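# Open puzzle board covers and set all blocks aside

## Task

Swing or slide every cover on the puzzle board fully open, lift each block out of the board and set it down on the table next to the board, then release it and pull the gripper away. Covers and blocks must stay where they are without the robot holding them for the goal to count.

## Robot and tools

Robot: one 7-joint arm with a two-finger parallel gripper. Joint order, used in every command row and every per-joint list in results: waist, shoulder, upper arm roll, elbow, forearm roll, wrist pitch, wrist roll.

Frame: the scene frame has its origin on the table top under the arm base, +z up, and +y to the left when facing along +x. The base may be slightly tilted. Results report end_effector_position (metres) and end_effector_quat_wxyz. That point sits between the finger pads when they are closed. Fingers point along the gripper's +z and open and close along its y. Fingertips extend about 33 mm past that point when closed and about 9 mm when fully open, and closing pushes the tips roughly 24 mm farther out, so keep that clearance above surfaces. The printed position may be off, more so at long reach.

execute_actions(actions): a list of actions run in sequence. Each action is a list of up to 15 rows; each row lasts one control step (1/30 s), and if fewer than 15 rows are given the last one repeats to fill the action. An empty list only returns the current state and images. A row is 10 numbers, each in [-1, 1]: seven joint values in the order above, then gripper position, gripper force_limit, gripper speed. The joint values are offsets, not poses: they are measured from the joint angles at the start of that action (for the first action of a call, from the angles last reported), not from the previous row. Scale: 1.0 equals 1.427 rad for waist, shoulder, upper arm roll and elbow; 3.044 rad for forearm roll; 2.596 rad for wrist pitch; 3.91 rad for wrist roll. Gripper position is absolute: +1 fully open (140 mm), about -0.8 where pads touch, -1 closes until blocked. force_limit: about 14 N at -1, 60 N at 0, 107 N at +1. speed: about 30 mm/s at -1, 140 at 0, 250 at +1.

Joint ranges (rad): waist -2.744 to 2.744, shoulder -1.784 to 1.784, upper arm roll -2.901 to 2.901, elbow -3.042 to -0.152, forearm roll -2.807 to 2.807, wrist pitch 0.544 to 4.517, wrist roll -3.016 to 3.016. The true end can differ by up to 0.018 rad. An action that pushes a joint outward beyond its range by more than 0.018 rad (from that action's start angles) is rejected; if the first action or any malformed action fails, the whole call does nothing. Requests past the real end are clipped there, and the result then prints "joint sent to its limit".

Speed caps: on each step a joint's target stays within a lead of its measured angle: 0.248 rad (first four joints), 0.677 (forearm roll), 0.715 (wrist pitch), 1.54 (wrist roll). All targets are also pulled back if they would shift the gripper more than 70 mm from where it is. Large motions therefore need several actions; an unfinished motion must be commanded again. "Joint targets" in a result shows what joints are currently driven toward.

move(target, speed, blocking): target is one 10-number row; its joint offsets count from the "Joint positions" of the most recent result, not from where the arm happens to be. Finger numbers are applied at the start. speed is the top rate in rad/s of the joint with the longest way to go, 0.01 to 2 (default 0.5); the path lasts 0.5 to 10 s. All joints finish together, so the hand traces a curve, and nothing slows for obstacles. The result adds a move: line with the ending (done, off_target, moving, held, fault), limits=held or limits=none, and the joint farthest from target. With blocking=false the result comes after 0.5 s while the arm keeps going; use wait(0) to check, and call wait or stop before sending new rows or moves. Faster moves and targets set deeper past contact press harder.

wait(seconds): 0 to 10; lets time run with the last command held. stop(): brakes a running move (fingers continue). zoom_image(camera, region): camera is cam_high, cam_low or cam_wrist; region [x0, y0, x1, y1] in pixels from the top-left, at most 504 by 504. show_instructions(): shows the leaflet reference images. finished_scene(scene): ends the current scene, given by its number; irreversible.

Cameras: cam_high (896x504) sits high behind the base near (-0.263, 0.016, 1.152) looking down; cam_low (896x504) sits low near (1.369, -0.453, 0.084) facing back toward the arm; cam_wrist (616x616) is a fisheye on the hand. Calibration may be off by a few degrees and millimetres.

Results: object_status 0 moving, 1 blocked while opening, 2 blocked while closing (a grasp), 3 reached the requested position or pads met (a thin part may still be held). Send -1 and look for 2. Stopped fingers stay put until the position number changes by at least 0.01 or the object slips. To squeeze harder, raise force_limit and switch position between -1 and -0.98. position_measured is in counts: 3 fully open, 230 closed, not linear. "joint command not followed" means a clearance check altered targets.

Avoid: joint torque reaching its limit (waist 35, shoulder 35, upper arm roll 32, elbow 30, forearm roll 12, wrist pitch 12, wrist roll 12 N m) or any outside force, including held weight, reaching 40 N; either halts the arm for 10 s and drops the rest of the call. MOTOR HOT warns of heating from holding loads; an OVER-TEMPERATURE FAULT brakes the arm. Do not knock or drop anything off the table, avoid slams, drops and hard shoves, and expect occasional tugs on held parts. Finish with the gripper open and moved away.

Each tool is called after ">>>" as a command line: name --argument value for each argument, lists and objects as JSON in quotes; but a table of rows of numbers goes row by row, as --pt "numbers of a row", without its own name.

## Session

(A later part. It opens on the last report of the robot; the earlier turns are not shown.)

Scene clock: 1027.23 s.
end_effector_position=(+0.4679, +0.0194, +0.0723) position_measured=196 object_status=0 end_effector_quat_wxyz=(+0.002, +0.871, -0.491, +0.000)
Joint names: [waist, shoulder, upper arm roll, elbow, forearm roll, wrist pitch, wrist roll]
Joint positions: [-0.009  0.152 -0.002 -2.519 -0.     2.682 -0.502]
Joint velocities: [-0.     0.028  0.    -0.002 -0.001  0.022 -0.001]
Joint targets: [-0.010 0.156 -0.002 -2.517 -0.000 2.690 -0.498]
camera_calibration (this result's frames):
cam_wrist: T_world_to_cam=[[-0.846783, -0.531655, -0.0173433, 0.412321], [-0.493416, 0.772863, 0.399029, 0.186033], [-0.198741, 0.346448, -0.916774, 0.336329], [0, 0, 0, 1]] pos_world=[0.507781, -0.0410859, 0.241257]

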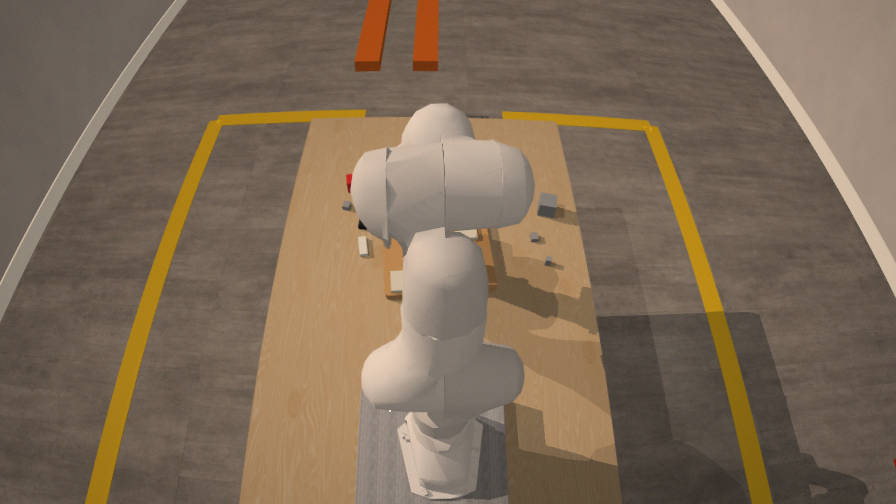

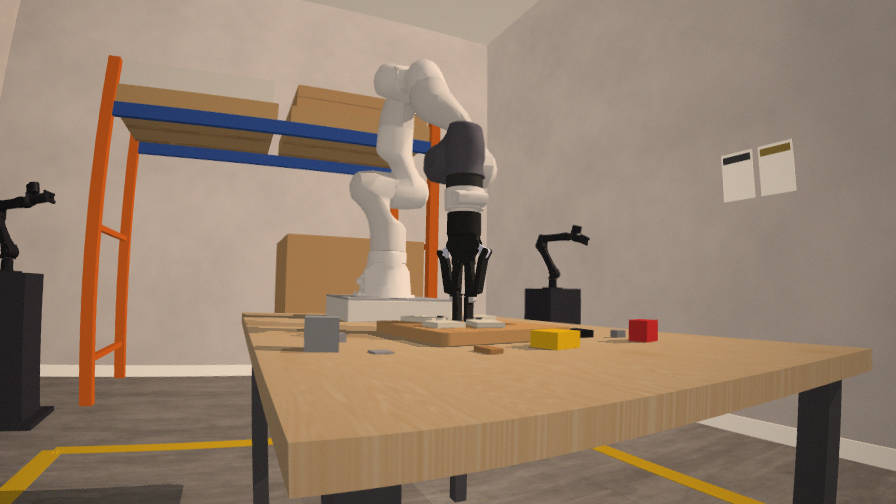

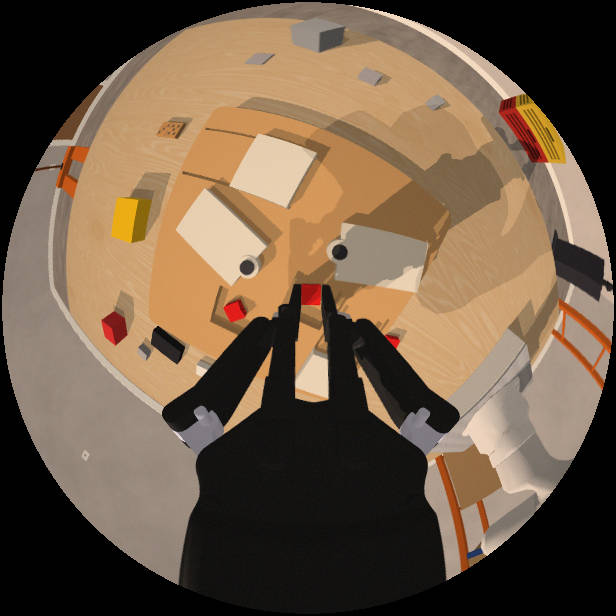

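>>> execute_actions --actions '[]'

Scene clock: 1031.80 s.
end_effector_position=(+0.4691, +0.0194, +0.0723) position_measured=205 object_status=2 end_effector_quat_wxyz=(+0.001, +0.871, -0.491, +0.002)
Joint names: [waist, shoulder, upper arm roll, elbow, forearm roll, wrist pitch, wrist roll]
Joint positions: [-0.009  0.153 -0.002 -2.519 -0.     2.686 -0.502]
Joint velocities: [-0.     0.001 -0.    -0.001 -0.001 -0.001 -0.001]
Joint targets: [-0.010 0.156 -0.002 -2.517 -0.000 2.690 -0.498]
camera_calibration (this result's frames):
cam_wrist: T_world_to_cam=[[-0.846707, -0.531663, -0.0205435, 0.413562], [-0.494893, 0.772795, 0.397326, 0.18741], [-0.195368, 0.346585, -0.917448, 0.335003], [0, 0, 0, 1]] pos_world=[0.508363, -0.0410611, 0.241381]

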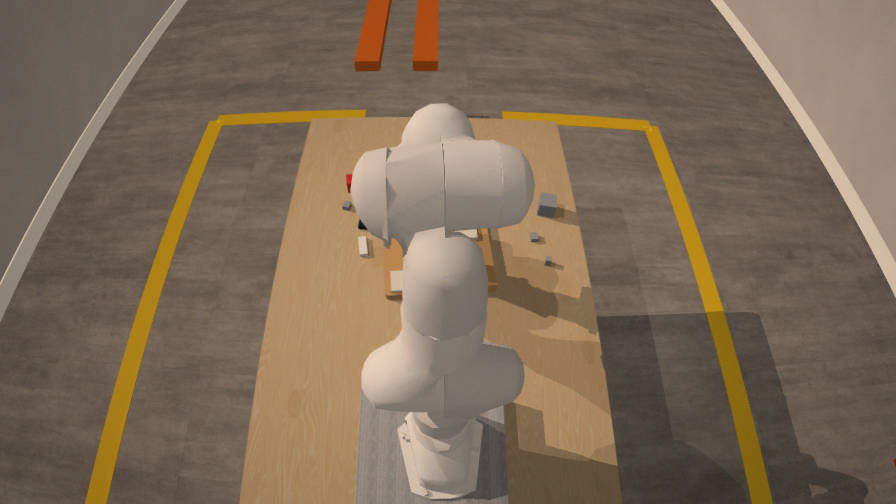

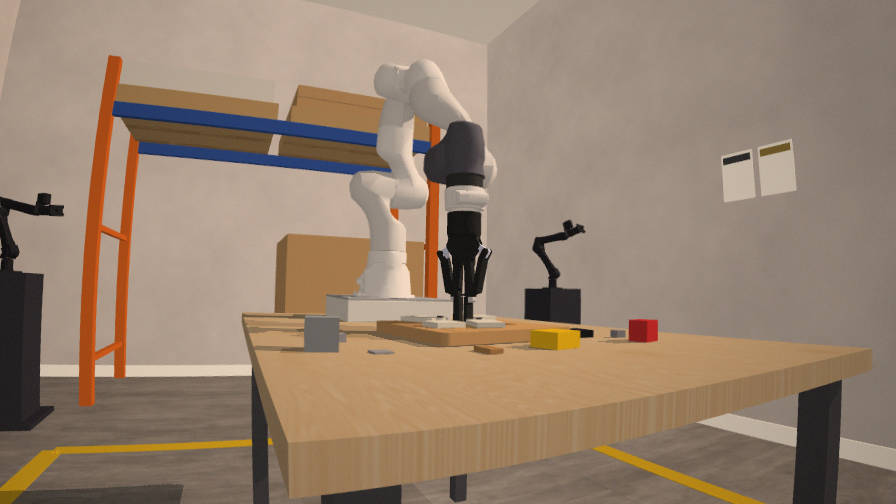

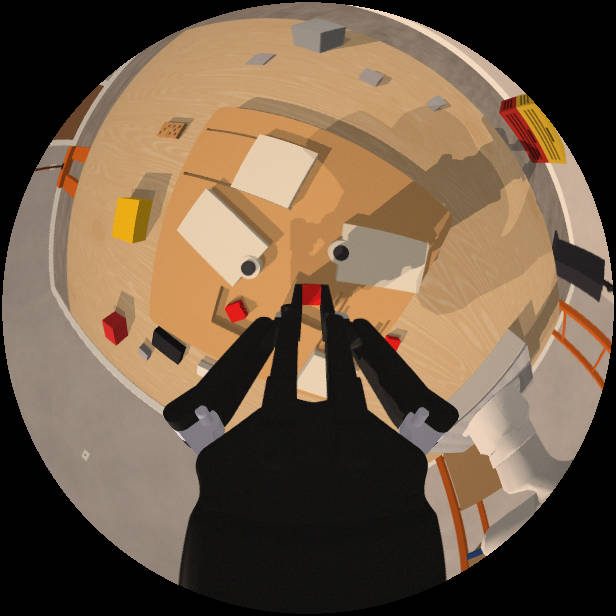

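>>> execute_actions --actions '[[[0,-0.0015,0,0,0,-0.0040,0,-1,-0.2,-1],[0,-0.0043,0,0,0,-0.0066,0,-1,-0.2,-1],[0,-0.0071,0,0,0,-0.0091,0,-1,-0.2,-1],[0,-0.0107,0,0,0,-0.0119,0,-1,-0.2,-1],[0,-0.0152,0,0,0,-0.0149,0,-1,-0.2,-1],[0,-0.0203,0,0,0,-0.0181,0,-1,-0.2,-1],[0,-0.0258,0,0,0,-0.0213,-0.0006,-1,-0.2,-1],[0,-0.0316,0,0,0,-0.0242,-0.0023,-1,-0.2,-1],[0.0007,-0.0374,0,-0.0002,0,-0.0269,-0.0052,-1,-0.2,-1],[0.0030,-0.0434,0,-0.0008,0,-0.0292,-0.0090,-1,-0.2,-1],[0.0067,-0.0492,0,-0.0018,0,-0.0310,-0.0137,-1,-0.2,-1],[0.0118,-0.0547,0,-0.0032,0,-0.0322,-0.0190,-1,-0.2,-1],[0.0183,-0.0595,0,-0.0049,0,-0.0324,-0.0248,-1,-0.2,-1],[0.0261,-0.0638,0,-0.0070,0,-0.0318,-0.0308,-1,-0.2,-1],[0.0350,-0.0671,0,-0.0094,0,-0.0307,-0.0368,-1,-0.2,-1]],[[0.0307,-0.0134,0,-0.0094,0,-0.0006,-0.0349,-1,-0.2,-1],[0.0418,-0.0155,0,-0.0123,0,0.0005,-0.0402,-1,-0.2,-1],[0.0538,-0.0178,0,-0.0156,0,0.0017,-0.0449,-1,-0.2,-1],[0.0665,-0.0202,0,-0.0190,0,0.0022,-0.0487,-1,-0.2,-1],[0.0799,-0.0228,0,-0.0225,0,0.0027,-0.0516,-1,-0.2,-1],[0.0937,-0.0255,0,-0.0262,0,0.0032,-0.0533,-1,-0.2,-1],[0.1078,-0.0282,0,-0.0300,0,0.0037,-0.0539,-1,-0.2,-1],[0.1221,-0.0309,0,-0.0338,0,0.0042,-0.0539,-1,-0.2,-1],[0.1363,-0.0336,0,-0.0376,0,0.0047,-0.0539,-1,-0.2,-1],[0.1504,-0.0363,0,-0.0414,0,0.0055,-0.0539,-1,-0.2,-1],[0.1642,-0.0390,0,-0.0451,0,0.0070,-0.0539,-1,-0.2,-1],[0.1776,-0.0410,0,-0.0486,0,0.0090,-0.0539,-1,-0.2,-1],[0.1903,-0.0404,0,-0.0521,0,0.0117,-0.0539,-1,-0.2,-1],[0.2023,-0.0387,0,-0.0553,0,0.0149,-0.0539,-1,-0.2,-1],[0.2134,-0.0357,0,-0.0582,0,0.0184,-0.0539,-1,-0.2,-1]],[[0.0385,0.0079,0,-0.0114,0,0.0173,-0.0128,-1,-0.2,-1],[0.0474,0.0120,0,-0.0138,0,0.0213,-0.0128,-1,-0.2,-1],[0.0552,0.0170,0,-0.0159,0,0.0255,-0.0128,-1,-0.2,-1],[0.0617,0.0227,0,-0.0176,0,0.0295,-0.0128,-1,-0.2,-1],[0.0668,0.0289,0,-0.0190,0,0.0334,-0.0128,-1,-0.2,-1],[0.0705,0.0353,0,-0.0200,0,0.0369,-0.0128,-1,-0.2,-1],[0.0728,0.0417,0,-0.0206,0,0.0401,-0.0128,-1,-0.2,-1],[0.0735,0.0481,0,-0.0208,0,0.0429,-0.0128,-1,-0.2,-1],[0.0735,0.0539,0,-0.0208,0,0.0452,-0.0128,-1,-0.2,-1],[0.0735,0.0590,0,-0.0208,0,0.0468,-0.0128,-1,-0.2,-1],[0.0735,0.0631,0,-0.0208,0,0.0479,-0.0128,-1,-0.2,-1],[0.0735,0.0661,0,-0.0208,0,0.0482,-0.0128,-1,-0.2,-1],[0.0735,0.0680,0,-0.0208,0,0.0482,-0.0128,-1,-0.2,-1],[0.0735,0.0686,0,-0.0208,0,0.0482,-0.0128,-1,-0.2,-1]]]'

Scene clock: 1151.03 s.
end_effector_position=(+0.3979, +0.1843, +0.0632) position_measured=205 object_status=2 end_effector_quat_wxyz=(-0.001, +0.981, -0.196, +0.001)
Joint names: [waist, shoulder, upper arm roll, elbow, forearm roll, wrist pitch, wrist roll]
Joint positions: [ 0.384  0.112 -0.001 -2.621 -0.     2.749 -0.743]
Joint velocities: [ 0.003  0.073 -0.001 -0.007 -0.001  0.083 -0.03 ]
Joint targets: [0.386 0.117 -0.003 -2.623 -0.000 2.768 -0.756]
camera_calibration (this result's frames):
cam_wrist: T_world_to_cam=[[-0.36731, -0.929796, -0.0237431, 0.323541], [-0.855793, 0.327857, 0.400159, 0.253759], [-0.364282, 0.167301, -0.916138, 0.35578], [0, 0, 0, 1]] pos_world=[0.465609, 0.158108, 0.232082]

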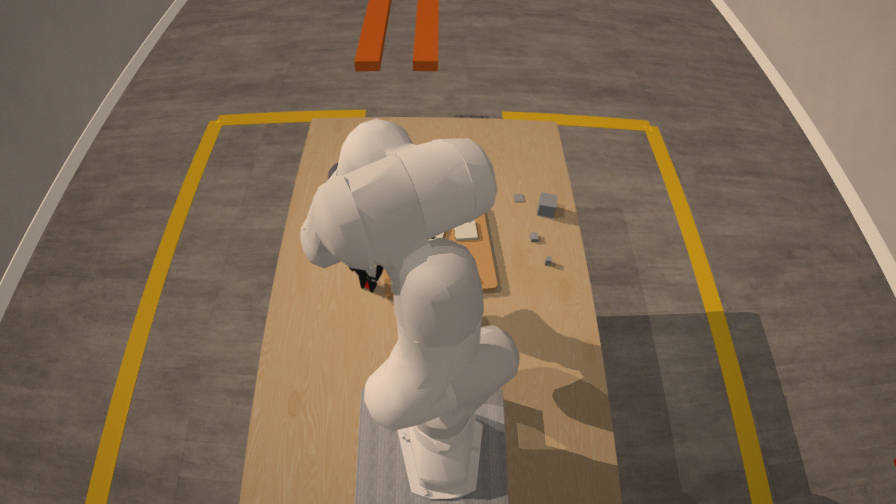

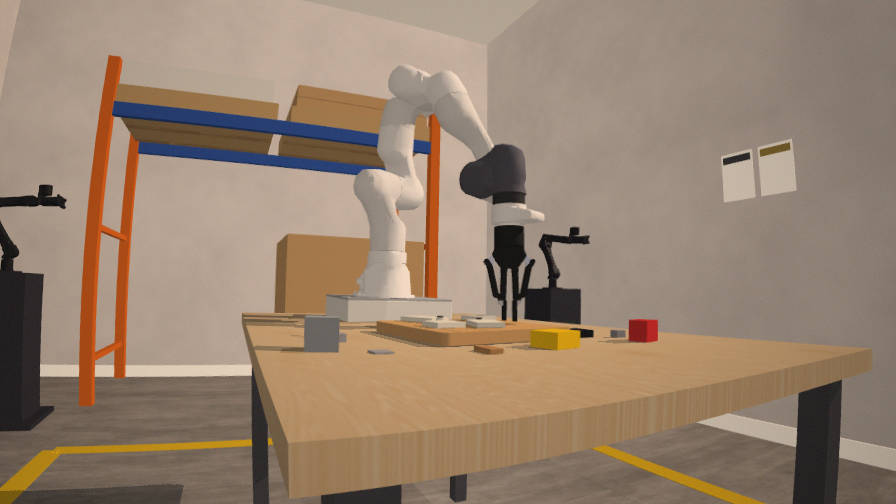

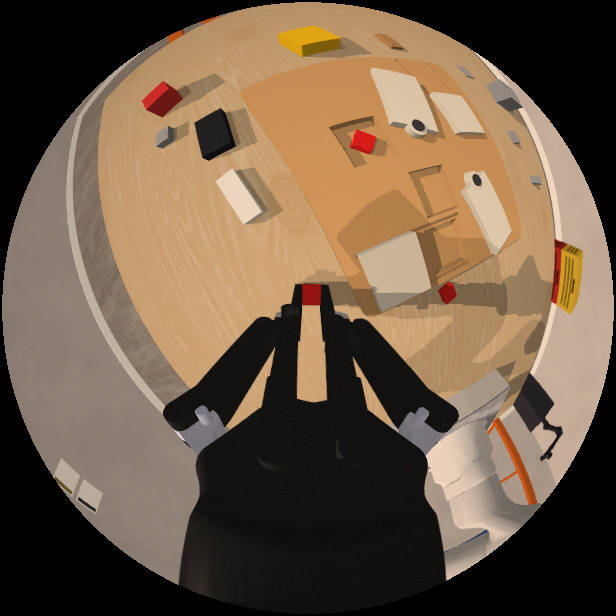

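>>> execute_actions --actions '[]'

Scene clock: 1154.43 s.
end_effector_position=(+0.4012, +0.1859, +0.0633) position_measured=205 object_status=2 end_effector_quat_wxyz=(-0.005, +0.982, -0.191, +0.006)
Joint names: [waist, shoulder, upper arm roll, elbow, forearm roll, wrist pitch, wrist roll]
Joint positions: [ 0.384  0.115 -0.001 -2.621 -0.     2.764 -0.752]
Joint velocities: [ 0.     0.001  0.001  0.001 -0.001 -0.     0.   ]
Joint targets: [0.386 0.117 -0.003 -2.623 -0.000 2.768 -0.756]
camera_calibration (this result's frames):
cam_wrist: T_world_to_cam=[[-0.358519, -0.932958, -0.0324466, 0.323957], [-0.863113, 0.318036, 0.392286, 0.261332], [-0.355668, 0.168647, -0.919271, 0.35326], [0, 0, 0, 1]] pos_world=[0.467347, 0.159549, 0.232736]

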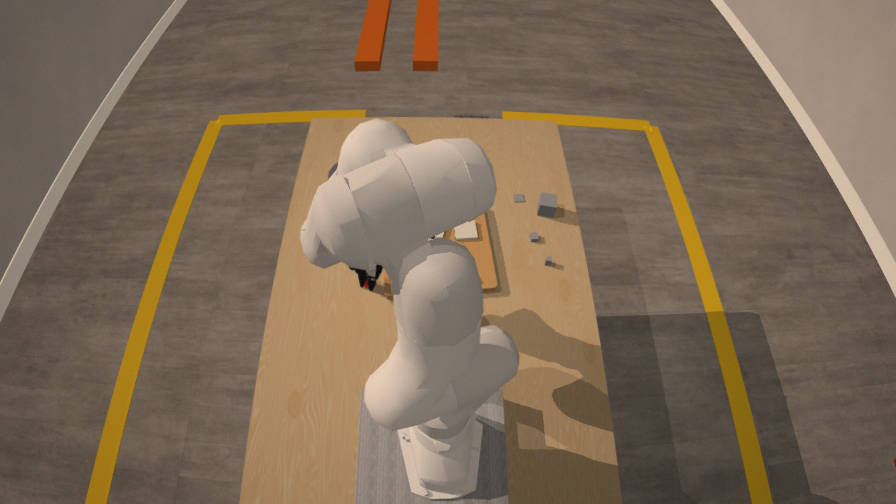

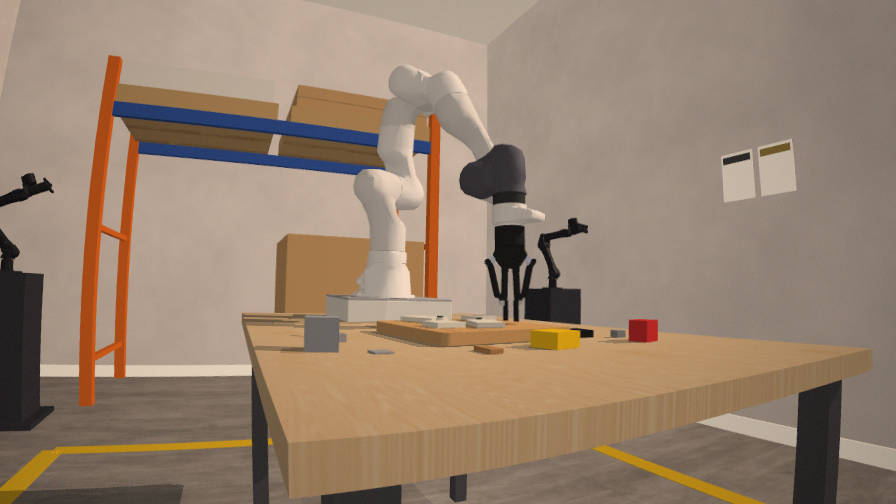

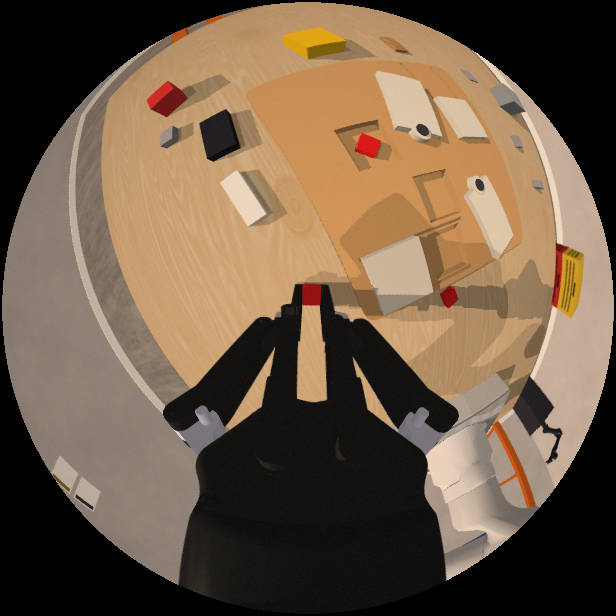

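>>> execute_actions --actions '[[[0,0.0022,0,-0.001,0,0,0,-1,-0.2,-1],[0,0.0029,0,-0.001,0,0,0,-1,-0.2,-1],[0,0.0036,0,-0.001,0,0,0,-1,-0.2,-1],[0,0.0043,0,-0.001,0,0,0,-1,-0.2,-1],[0,0.0050,0,-0.001,0,0,0,-1,-0.2,-1],[0,0.0056,0,-0.001,0,0,0,-1,-0.2,-1],[0,0.0061,0,-0.001,0,0,0,-1,-0.2,-1],[0,0.0061,0,-0.001,0,0,0,-1,-0.2,-1],[0,0.0061,0,-0.001,0,0,0,-1,-0.2,-1],[0,0.0061,0,-0.001,0,0,0,-1,-0.2,-1],[0,0.0050,0,-0.001,0,0,0,-0.47,-0.2,0],[0,0.0040,0,-0.001,0,0,0,-0.47,-0.2,0]],[[0,-0.0018,0,0,0,-0.0008,0,-0.47,-0.2,0],[0,-0.0049,0,0,0,-0.0025,0,-0.47,-0.2,0],[0,-0.0083,0,0,0,-0.0059,0,-0.47,-0.2,0],[0,-0.0128,0,0,0,-0.0111,0,-0.47,-0.2,0],[0,-0.0183,0,0,0,-0.0167,0,-0.47,-0.2,0],[0,-0.0246,0,0,0,-0.0225,0,-0.47,-0.2,0],[0,-0.0315,0,0,0,-0.0284,0,-0.47,-0.2,0],[0,-0.0385,0,0,0,-0.0341,0,-0.47,-0.2,0],[-0.0005,-0.0452,0,0.0007,0,-0.0394,0,-0.47,-0.2,0],[-0.0022,-0.0507,0,0.0026,0,-0.0442,0,-0.47,-0.2,0],[-0.0049,-0.0548,0,0.0059,0,-0.0488,0,-0.47,-0.2,0],[-0.0087,-0.0566,0,0.0104,0,-0.0530,0,-0.47,-0.2,0],[-0.0135,-0.0558,0,0.0161,0,-0.0561,0,-0.47,-0.2,0],[-0.0193,-0.0531,0,0.0230,0,-0.0582,0,-0.47,-0.2,0],[-0.0259,-0.0492,0,0.0309,0,-0.0594,0,-0.47,-0.2,0]],[[-0.0223,0.0108,0,0.0270,0,-0.0173,0,-0.53,-0.2,-0.5],[-0.0305,0.0174,0,0.0368,0,-0.0173,0,-0.53,-0.2,-0.5],[-0.0394,0.0246,0,0.0474,0,-0.0173,0,-0.53,-0.2,-0.5],[-0.0488,0.0322,0,0.0587,0,-0.0173,0,-0.53,-0.2,-0.5],[-0.0587,0.0402,0,0.0704,0,-0.0189,0,-0.53,-0.2,-0.5],[-0.0689,0.0484,0,0.0826,0,-0.0207,0,-0.53,-0.2,-0.5],[-0.0793,0.0568,0,0.0951,0,-0.0225,0,-0.53,-0.2,-0.5],[-0.0899,0.0653,0,0.1077,0,-0.0244,0,-0.53,-0.2,-0.5],[-0.1004,0.0739,0,0.1202,0,-0.0262,0,-0.53,-0.2,-0.5],[-0.1108,0.0823,0,0.1327,0,-0.0280,0,-0.53,-0.2,-0.5],[-0.1210,0.0905,0,0.1449,0,-0.0296,0,-0.53,-0.2,-0.5],[-0.1309,0.0985,0,0.1566,0,-0.0311,0,-0.53,-0.2,-0.5],[-0.1403,0.1060,0,0.1679,0,-0.0324,0,-0.53,-0.2,-0.5],[-0.1492,0.1132,0,0.1785,0,-0.0337,0,-0.53,-0.2,-0.5],[-0.1574,0.1198,0,0.1883,0,-0.0349,0,-0.53,-0.2,-0.5]],[[-0.0272,0.0224,0,0.0338,0,-0.0098,0.0044,-0.53,-0.2,-0.5],[-0.0338,0.0277,0,0.0417,0,-0.0105,0.0044,-0.53,-0.2,-0.5],[-0.0396,0.0326,0,0.0486,0,-0.0112,0.0044,-0.53,-0.2,-0.5],[-0.0444,0.0374,0,0.0543,0,-0.0116,0.0044,-0.53,-0.2,-0.5],[-0.0482,0.0419,0,0.0588,0,-0.0117,0.0044,-0.53,-0.2,-0.5],[-0.0509,0.0460,0,0.0621,0,-0.0118,0.0044,-0.53,-0.2,-0.5],[-0.0526,0.0495,0,0.0640,0,-0.0116,0.0044,-0.53,-0.2,-0.5],[-0.0531,0.0523,0,0.0647,0,-0.0112,0.0044,-0.53,-0.2,-0.5],[-0.0531,0.0546,0,0.0647,0,-0.0107,0.0044,-0.53,-0.2,-0.5],[-0.0531,0.0566,0,0.0647,0,-0.0099,0.0044,-0.53,-0.2,-0.5],[-0.0531,0.0582,0,0.0647,0,-0.0099,0.0044,-0.53,-0.2,-0.5],[-0.0531,0.0594,0,0.0647,0,-0.0099,0.0044,-0.53,-0.2,-0.5],[-0.0531,0.0602,0,0.0647,0,-0.0099,0.0044,-0.53,-0.2,-0.5],[-0.0531,0.0605,0,0.0647,0,-0.0099,0.0044,-0.53,-0.2,-0.5]]]'

Scene clock: 1244.77 s.
end_effector_position=(+0.5333, +0.0799, +0.0844) position_measured=196 object_status=3 end_effector_quat_wxyz=(+0.002, +0.943, -0.334, -0.000)
Joint names: [waist, shoulder, upper arm roll, elbow, forearm roll, wrist pitch, wrist roll]
Joint positions: [ 0.098  0.277 -0.001 -2.276 -0.     2.564 -0.741]
Joint velocities: [ 0.001  0.039  0.001 -0.    -0.001 -0.007  0.008]
Joint targets: [0.096 0.280 -0.000 -2.273 -0.000 2.559 -0.735]
camera_calibration (this result's frames):
cam_wrist: T_world_to_cam=[[-0.615359, -0.788045, -0.0178625, 0.397222], [-0.72656, 0.558268, 0.400559, 0.308017], [-0.305687, 0.259466, -0.916097, 0.403321], [0, 0, 0, 1]] pos_world=[0.591517, 0.0364247, 0.253198]

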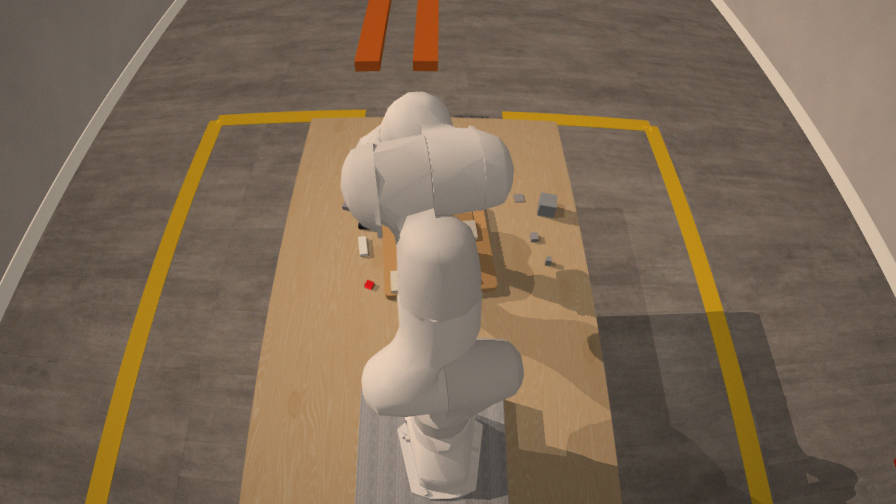

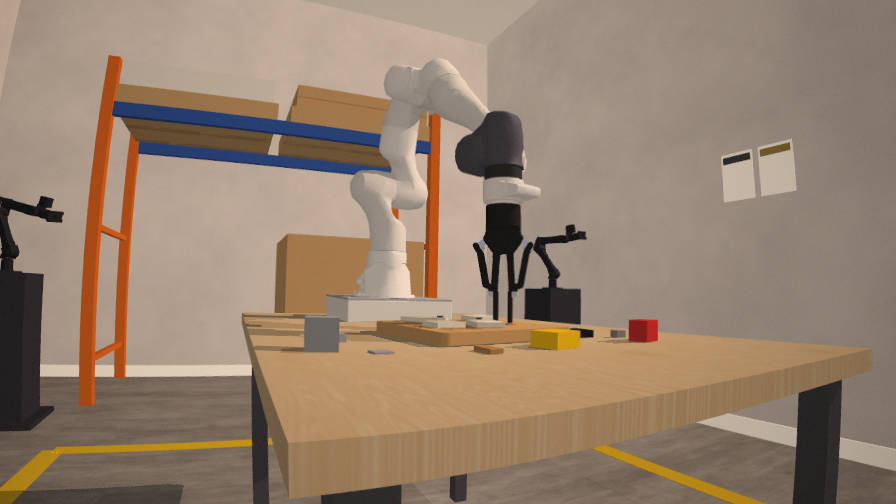

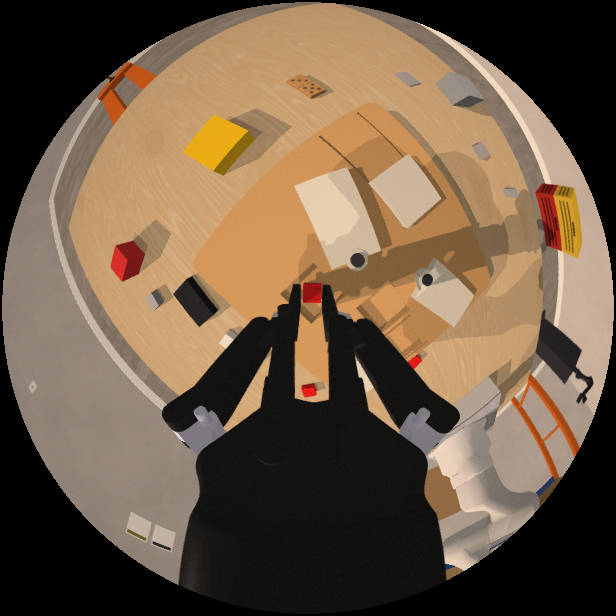

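>>> execute_actions --actions '[]'

>>> zoom_image --camera "cam_wrist" --region '[275, 255, 347, 327]'

Scene clock: 1247.70 s.
end_effector_position=(+0.5332, +0.0799, +0.0839) position_measured=196 object_status=3 end_effector_quat_wxyz=(+0.002, +0.942, -0.335, -0.001)
Joint names: [waist, shoulder, upper arm roll, elbow, forearm roll, wrist pitch, wrist roll]
Joint positions: [ 0.098  0.278 -0.001 -2.275 -0.     2.563 -0.739]
Joint velocities: [ 0.001 -0.001  0.     0.001  0.     0.001 -0.001]
Joint targets: [0.096 0.280 -0.000 -2.273 -0.000 2.559 -0.735]
camera_calibration (this result's frames):
cam_wrist: T_world_to_cam=[[-0.617467, -0.786412, -0.017048, 0.398074], [-0.724635, 0.560262, 0.40126, 0.306971], [-0.306005, 0.260118, -0.915805, 0.40293], [0, 0, 0, 1]] pos_world=[0.591538, 0.0362567, 0.252617]

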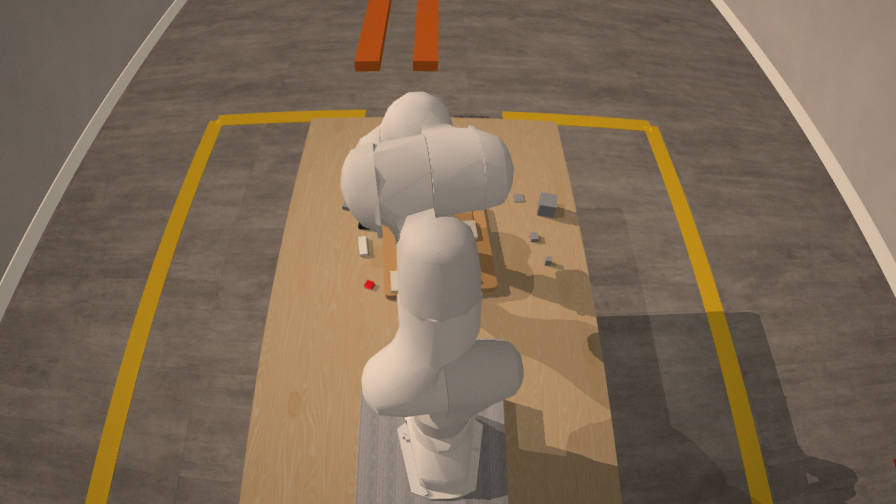

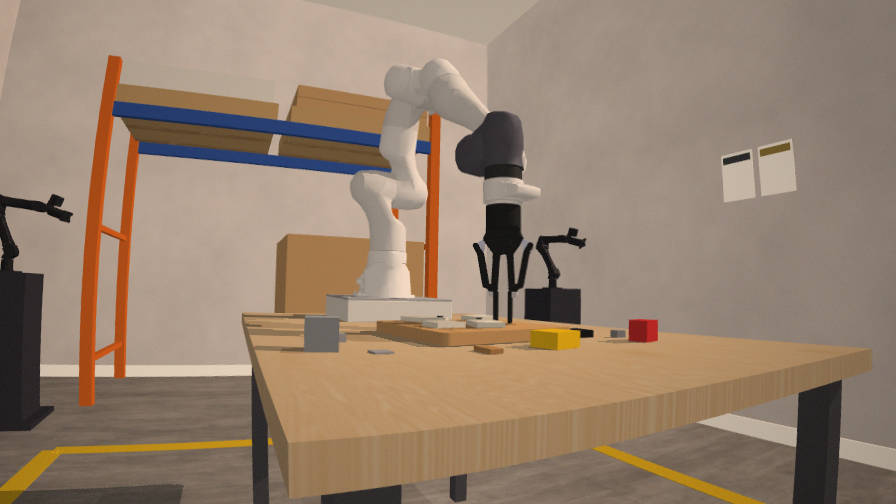

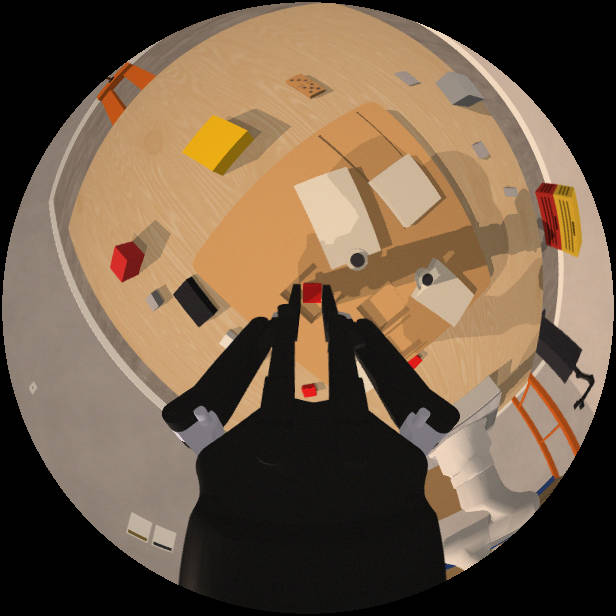

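Region (275, 255, 347, 327) of cam_wrist's 616x616 image, scaled by 7.000, with more detail than that image has.

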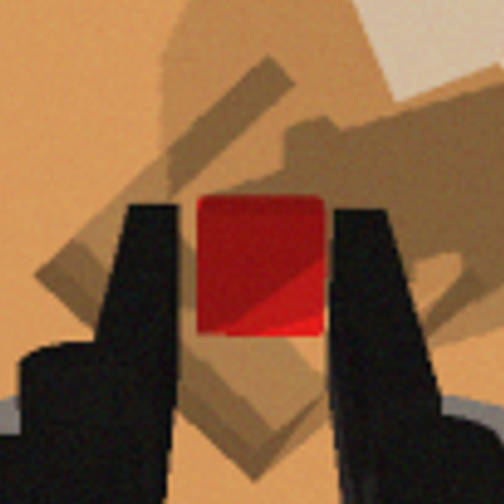

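>>> execute_actions --actions '[[[-0.0039,0.0015,0,0.0014,0,0.0008,-0.0087,-0.53,-0.2,-0.5],[-0.0042,0.0018,0,0.0014,0,0.0015,-0.0087,-0.53,-0.2,-0.5],[-0.0039,0.0034,0,0.0014,0,0.0035,-0.0087,-0.53,-0.2,-0.5],[-0.0039,0.0051,0,0.0014,0,0.0059,-0.0087,-0.53,-0.2,-0.5],[-0.0039,0.0067,0,0.0014,0,0.0069,-0.0087,-0.53,-0.2,-0.5],[-0.0039,0.0084,0,0.0014,0,0.0078,-0.0049,-0.53,-0.2,-0.5],[-0.0039,0.0101,0,0.0014,0,0.0087,-0.0049,-0.53,-0.2,-0.5],[-0.0039,0.0118,0,0.0014,0,0.0096,-0.0049,-0.53,-0.2,-0.5],[-0.0039,0.0135,0,0.0014,0,0.0105,-0.0049,-0.53,-0.2,-0.5],[-0.0039,0.0151,0,0.0014,0,0.0114,-0.0049,-0.53,-0.2,-0.5],[-0.0039,0.0167,0,0.0014,0,0.0124,-0.0049,-0.53,-0.2,-0.5],[-0.0039,0.0184,0,0.0014,0,0.0131,-0.0049,-0.53,-0.2,-0.5],[-0.0039,0.0201,0,0.0014,0,0.0135,-0.0049,-0.53,-0.2,-0.5],[-0.0039,0.0201,0,0.0014,0,0.0127,-0.0049,-0.53,-0.2,-0.5],[-0.0039,0.0201,0,0.0014,0,0.0117,-0.0049,-1,-0.2,-1]]]'

Scene clock: 1275.43 s.
end_effector_position=(+0.5332, +0.0781, +0.0728) position_measured=196 object_status=0 end_effector_quat_wxyz=(+0.002, +0.944, -0.330, -0.001)
Joint names: [waist, shoulder, upper arm roll, elbow, forearm roll, wrist pitch, wrist roll]
Joint positions: [ 0.095  0.303 -0.001 -2.275 -0.     2.587 -0.753]
Joint velocities: [-0.001  0.041 -0.001 -0.002 -0.     0.013 -0.003]
Joint targets: [0.093 0.307 -0.001 -2.273 -0.000 2.593 -0.758]
camera_calibration (this result's frames):
cam_wrist: T_world_to_cam=[[-0.608654, -0.793265, -0.0164652, 0.39227], [-0.730535, 0.552184, 0.40176, 0.316098], [-0.30961, 0.256561, -0.915597, 0.39545], [0, 0, 0, 1]] pos_world=[0.592113, 0.0351725, 0.241536]

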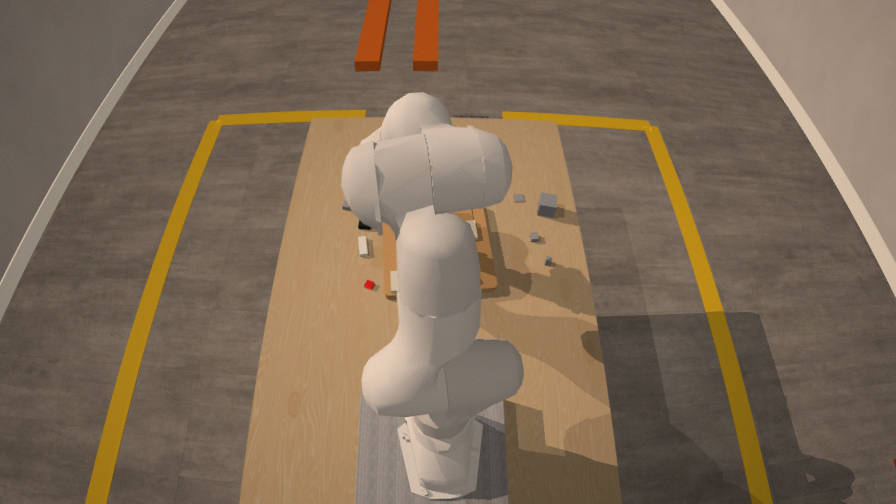

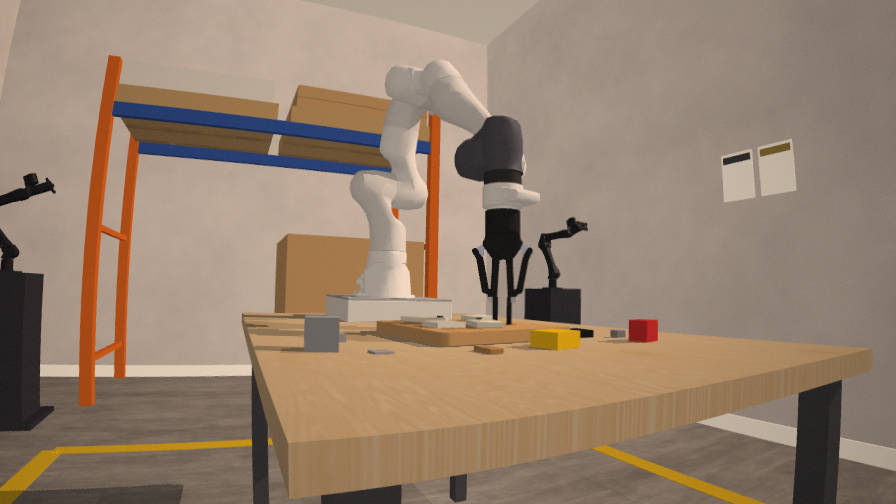

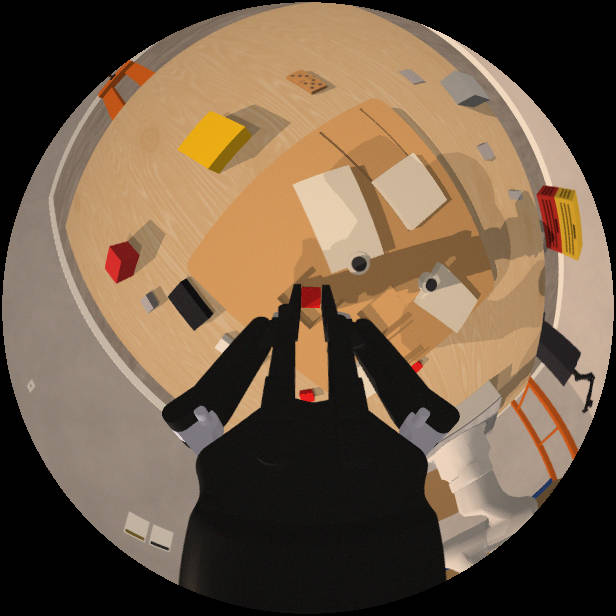

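>>> execute_actions --actions '[]'

>>> zoom_image --camera "cam_high" --region '[440, 170, 600, 310]'

Scene clock: 1280.73 s.
end_effector_position=(+0.5337, +0.0782, +0.0723) position_measured=206 object_status=2 end_effector_quat_wxyz=(+0.002, +0.944, -0.329, -0.000)
Joint names: [waist, shoulder, upper arm roll, elbow, forearm roll, wrist pitch, wrist roll]
Joint positions: [ 0.095  0.305 -0.001 -2.275 -0.     2.59  -0.754]
Joint velocities: [ 0.001 -0.001 -0.001  0.     0.001 -0.001  0.   ]
Joint targets: [0.093 0.307 -0.001 -2.273 -0.000 2.593 -0.758]
camera_calibration (this result's frames):
cam_wrist: T_world_to_cam=[[-0.608013, -0.793733, -0.0175436, 0.392407], [-0.731561, 0.551529, 0.400792, 0.31738], [-0.308446, 0.256521, -0.916001, 0.394572], [0, 0, 0, 1]] pos_world=[0.592475, 0.035206, 0.24111]

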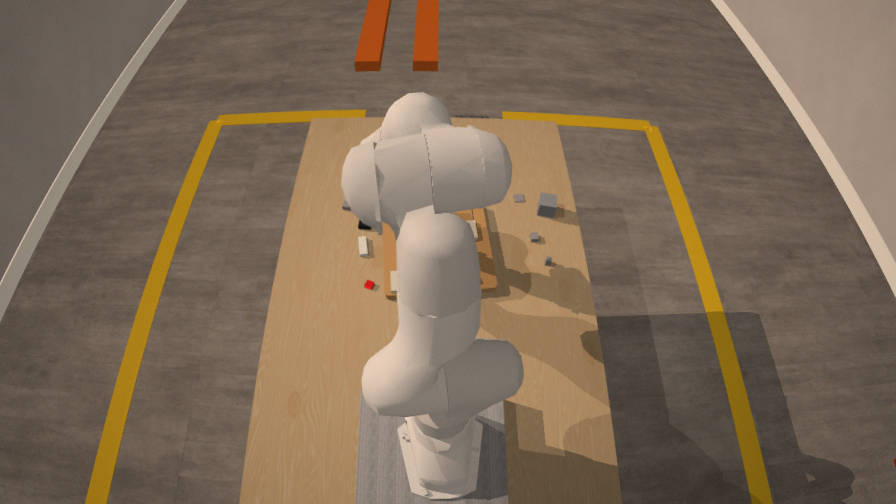

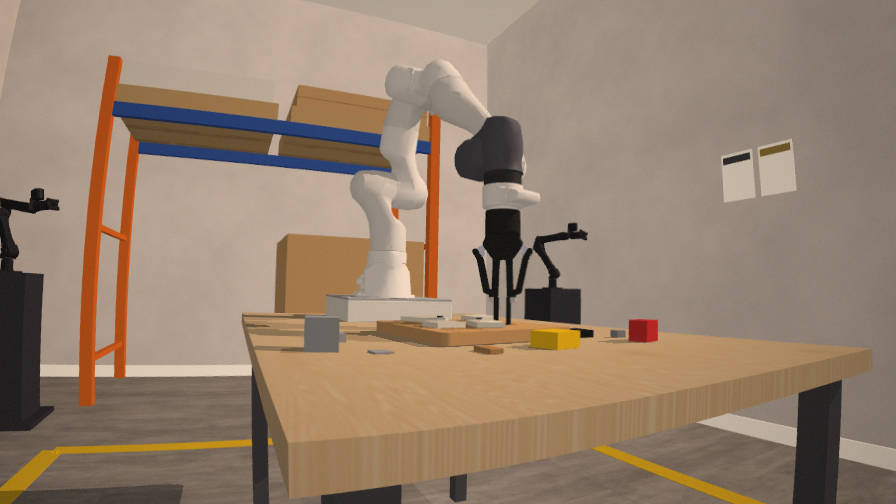

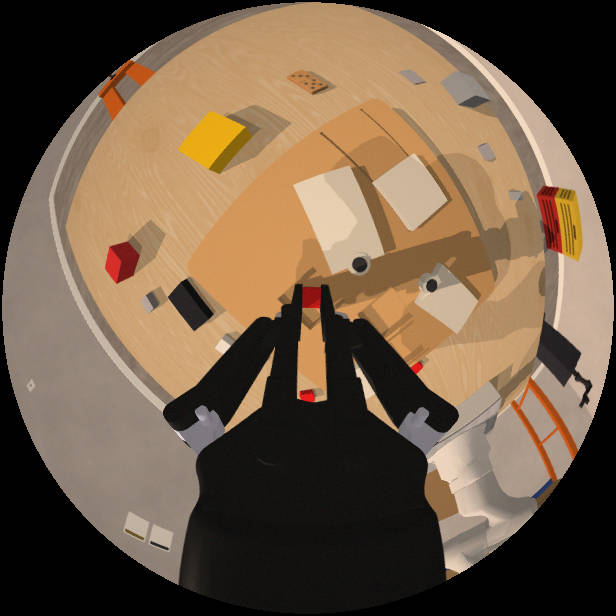

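Region (440, 170, 600, 310) of cam_high's 896x504 image, scaled by 3.150, with more detail than that image has; it fills the top 441 rows of this view, and the rest is white.

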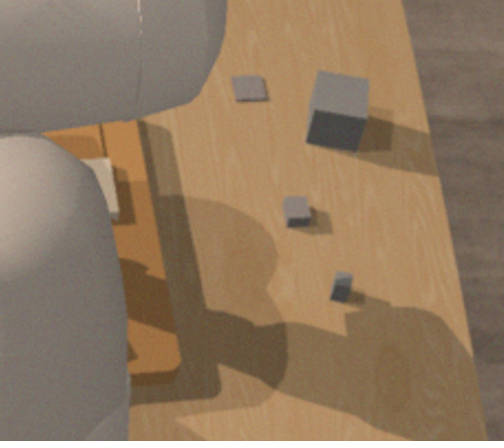

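>>> execute_actions --actions '[[[-0.0014,-0.0018,0,0.001,0,-0.0012,0,-1,-0.2,-1],[-0.0014,-0.0042,0,0.001,0,-0.0022,0,-1,-0.2,-1],[-0.0014,-0.0067,0,0.001,0,-0.0046,0,-1,-0.2,-1],[-0.0014,-0.0101,0,0.001,0,-0.0082,0,-1,-0.2,-1],[-0.0014,-0.0142,0,0.001,0,-0.0119,0,-1,-0.2,-1],[-0.0014,-0.0189,0,0.001,0,-0.0158,0,-1,-0.2,-1],[-0.0014,-0.0240,0,0.001,0,-0.0198,0,-1,-0.2,-1],[-0.0020,-0.0294,0,0.001,0,-0.0237,0.0013,-1,-0.2,-1],[-0.0035,-0.0346,0,0.001,0,-0.0274,0.0050,-1,-0.2,-1],[-0.0069,-0.0397,0,0.001,0,-0.0305,0.0110,-1,-0.2,-1],[-0.0122,-0.0444,0,0.001,0,-0.0331,0.0192,-1,-0.2,-1],[-0.0190,-0.0486,0,0.001,0,-0.0352,0.0291,-1,-0.2,-1],[-0.0271,-0.0519,0,0.001,0,-0.0364,0.0404,-1,-0.2,-1],[-0.0365,-0.0544,0,0.001,0,-0.0370,0.0527,-1,-0.2,-1],[-0.0471,-0.0561,0,0.001,0,-0.0367,0.0655,-1,-0.2,-1]],[[-0.0343,-0.0082,0,0,0,-0.0084,0.0637,-1,-0.2,-1],[-0.0469,-0.0082,0,0,0,-0.0066,0.0760,-1,-0.2,-1],[-0.0605,-0.0082,0,0,0,-0.0047,0.0873,-1,-0.2,-1],[-0.0747,-0.0082,0,0,0,-0.0041,0.0972,-1,-0.2,-1],[-0.0896,-0.0082,0,0,0,-0.0041,0.1054,-1,-0.2,-1],[-0.1049,-0.0082,0,0,0,-0.0041,0.1114,-1,-0.2,-1],[-0.1205,-0.0082,0,0,0,-0.0041,0.1151,-1,-0.2,-1],[-0.1363,-0.0082,0,0,0,-0.0041,0.1164,-1,-0.2,-1],[-0.1520,-0.0075,0,0,0,-0.0041,0.1164,-1,-0.2,-1],[-0.1676,-0.0065,0,0,0,-0.0033,0.1164,-1,-0.2,-1],[-0.1829,-0.0055,0,0,0,-0.0025,0.1164,-1,-0.2,-1],[-0.1978,-0.0042,0,0,0,-0.0017,0.1164,-1,-0.2,-1],[-0.2120,-0.0035,0,0,0,-0.0010,0.1164,-1,-0.2,-1],[-0.2256,-0.0020,0,0,0,-0.0003,0.1164,-1,-0.2,-1],[-0.2382,0.0006,0,0,0,0.0020,0.1164,-1,-0.2,-1]],[[-0.0406,0.0096,0,0,0,0.0077,0.0258,-1,-0.2,-1],[-0.0512,0.0138,0,0,0,0.0113,0.0258,-1,-0.2,-1],[-0.0606,0.0186,0,0,0,0.0153,0.0258,-1,-0.2,-1],[-0.0687,0.0240,0,0,0,0.0196,0.0258,-1,-0.2,-1],[-0.0755,0.0297,0,0,0,0.0237,0.0258,-1,-0.2,-1],[-0.0808,0.0357,0,0,0,0.0277,0.0258,-1,-0.2,-1],[-0.0846,0.0416,0,0,0,0.0315,0.0258,-1,-0.2,-1],[-0.0869,0.0472,0,0,0,0.0349,0.0258,-1,-0.2,-1],[-0.0877,0.0526,0,0,0,0.0378,0.0258,-1,-0.2,-1],[-0.0877,0.0575,0,0,0,0.0402,0.0258,-1,-0.2,-1],[-0.0877,0.0617,0,0,0,0.0419,0.0258,-1,-0.2,-1],[-0.0877,0.0650,0,0,0,0.0431,0.0258,-1,-0.2,-1],[-0.0877,0.0676,0,0,0,0.0434,0.0258,-1,-0.2,-1],[-0.0877,0.0691,0,0,0,0.0416,0.0258,-1,-0.2,-1],[-0.0877,0.0696,0,0,0,0.0379,0.0258,-1,-0.2,-1]]]'

Scene clock: 1383.23 s.
end_effector_position=(+0.5130, -0.1640, +0.0664) position_measured=206 object_status=2 end_effector_quat_wxyz=(+0.004, +0.689, -0.725, +0.001)
Joint names: [waist, shoulder, upper arm roll, elbow, forearm roll, wrist pitch, wrist roll]
Joint positions: [-0.36   0.32  -0.001 -2.274 -0.     2.603 -0.259]
Joint velocities: [-0.003  0.096  0.001 -0.001 -0.     0.028  0.061]
Joint targets: [-0.362 0.327 0.001 -2.274 -0.000 2.613 -0.236]
camera_calibration (this result's frames):
cam_wrist: T_world_to_cam=[[-0.99932, 0.0328308, -0.016766, 0.523692], [0.023553, 0.918496, 0.394727, 0.111306], [0.0283588, 0.394064, -0.918645, 0.294776], [0, 0, 0, 1]] pos_world=[0.512355, -0.235588, 0.235639]

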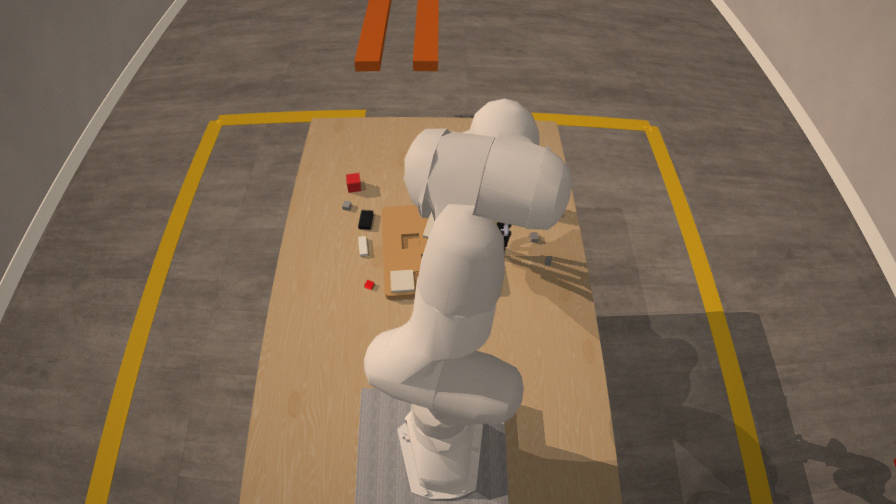

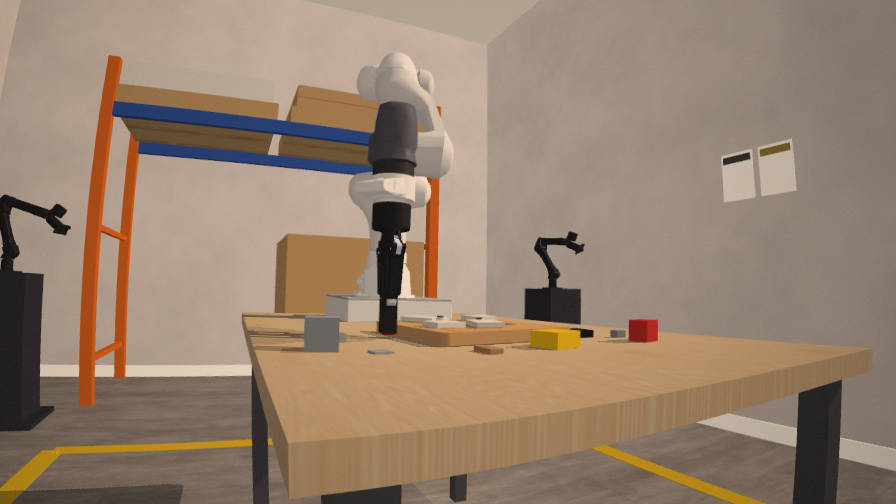

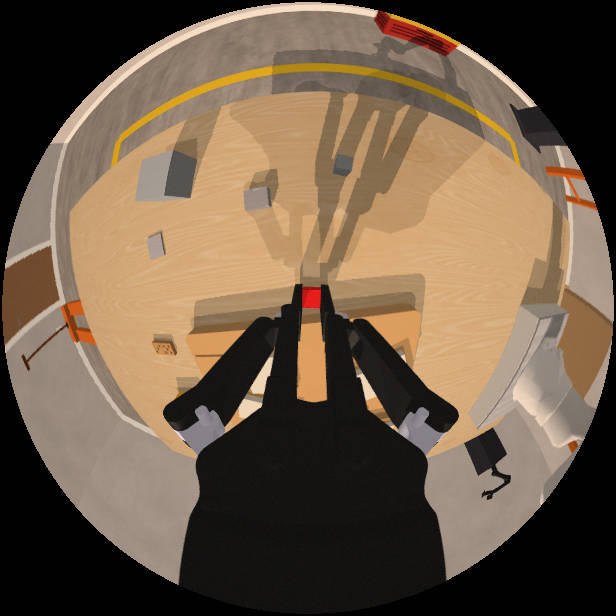

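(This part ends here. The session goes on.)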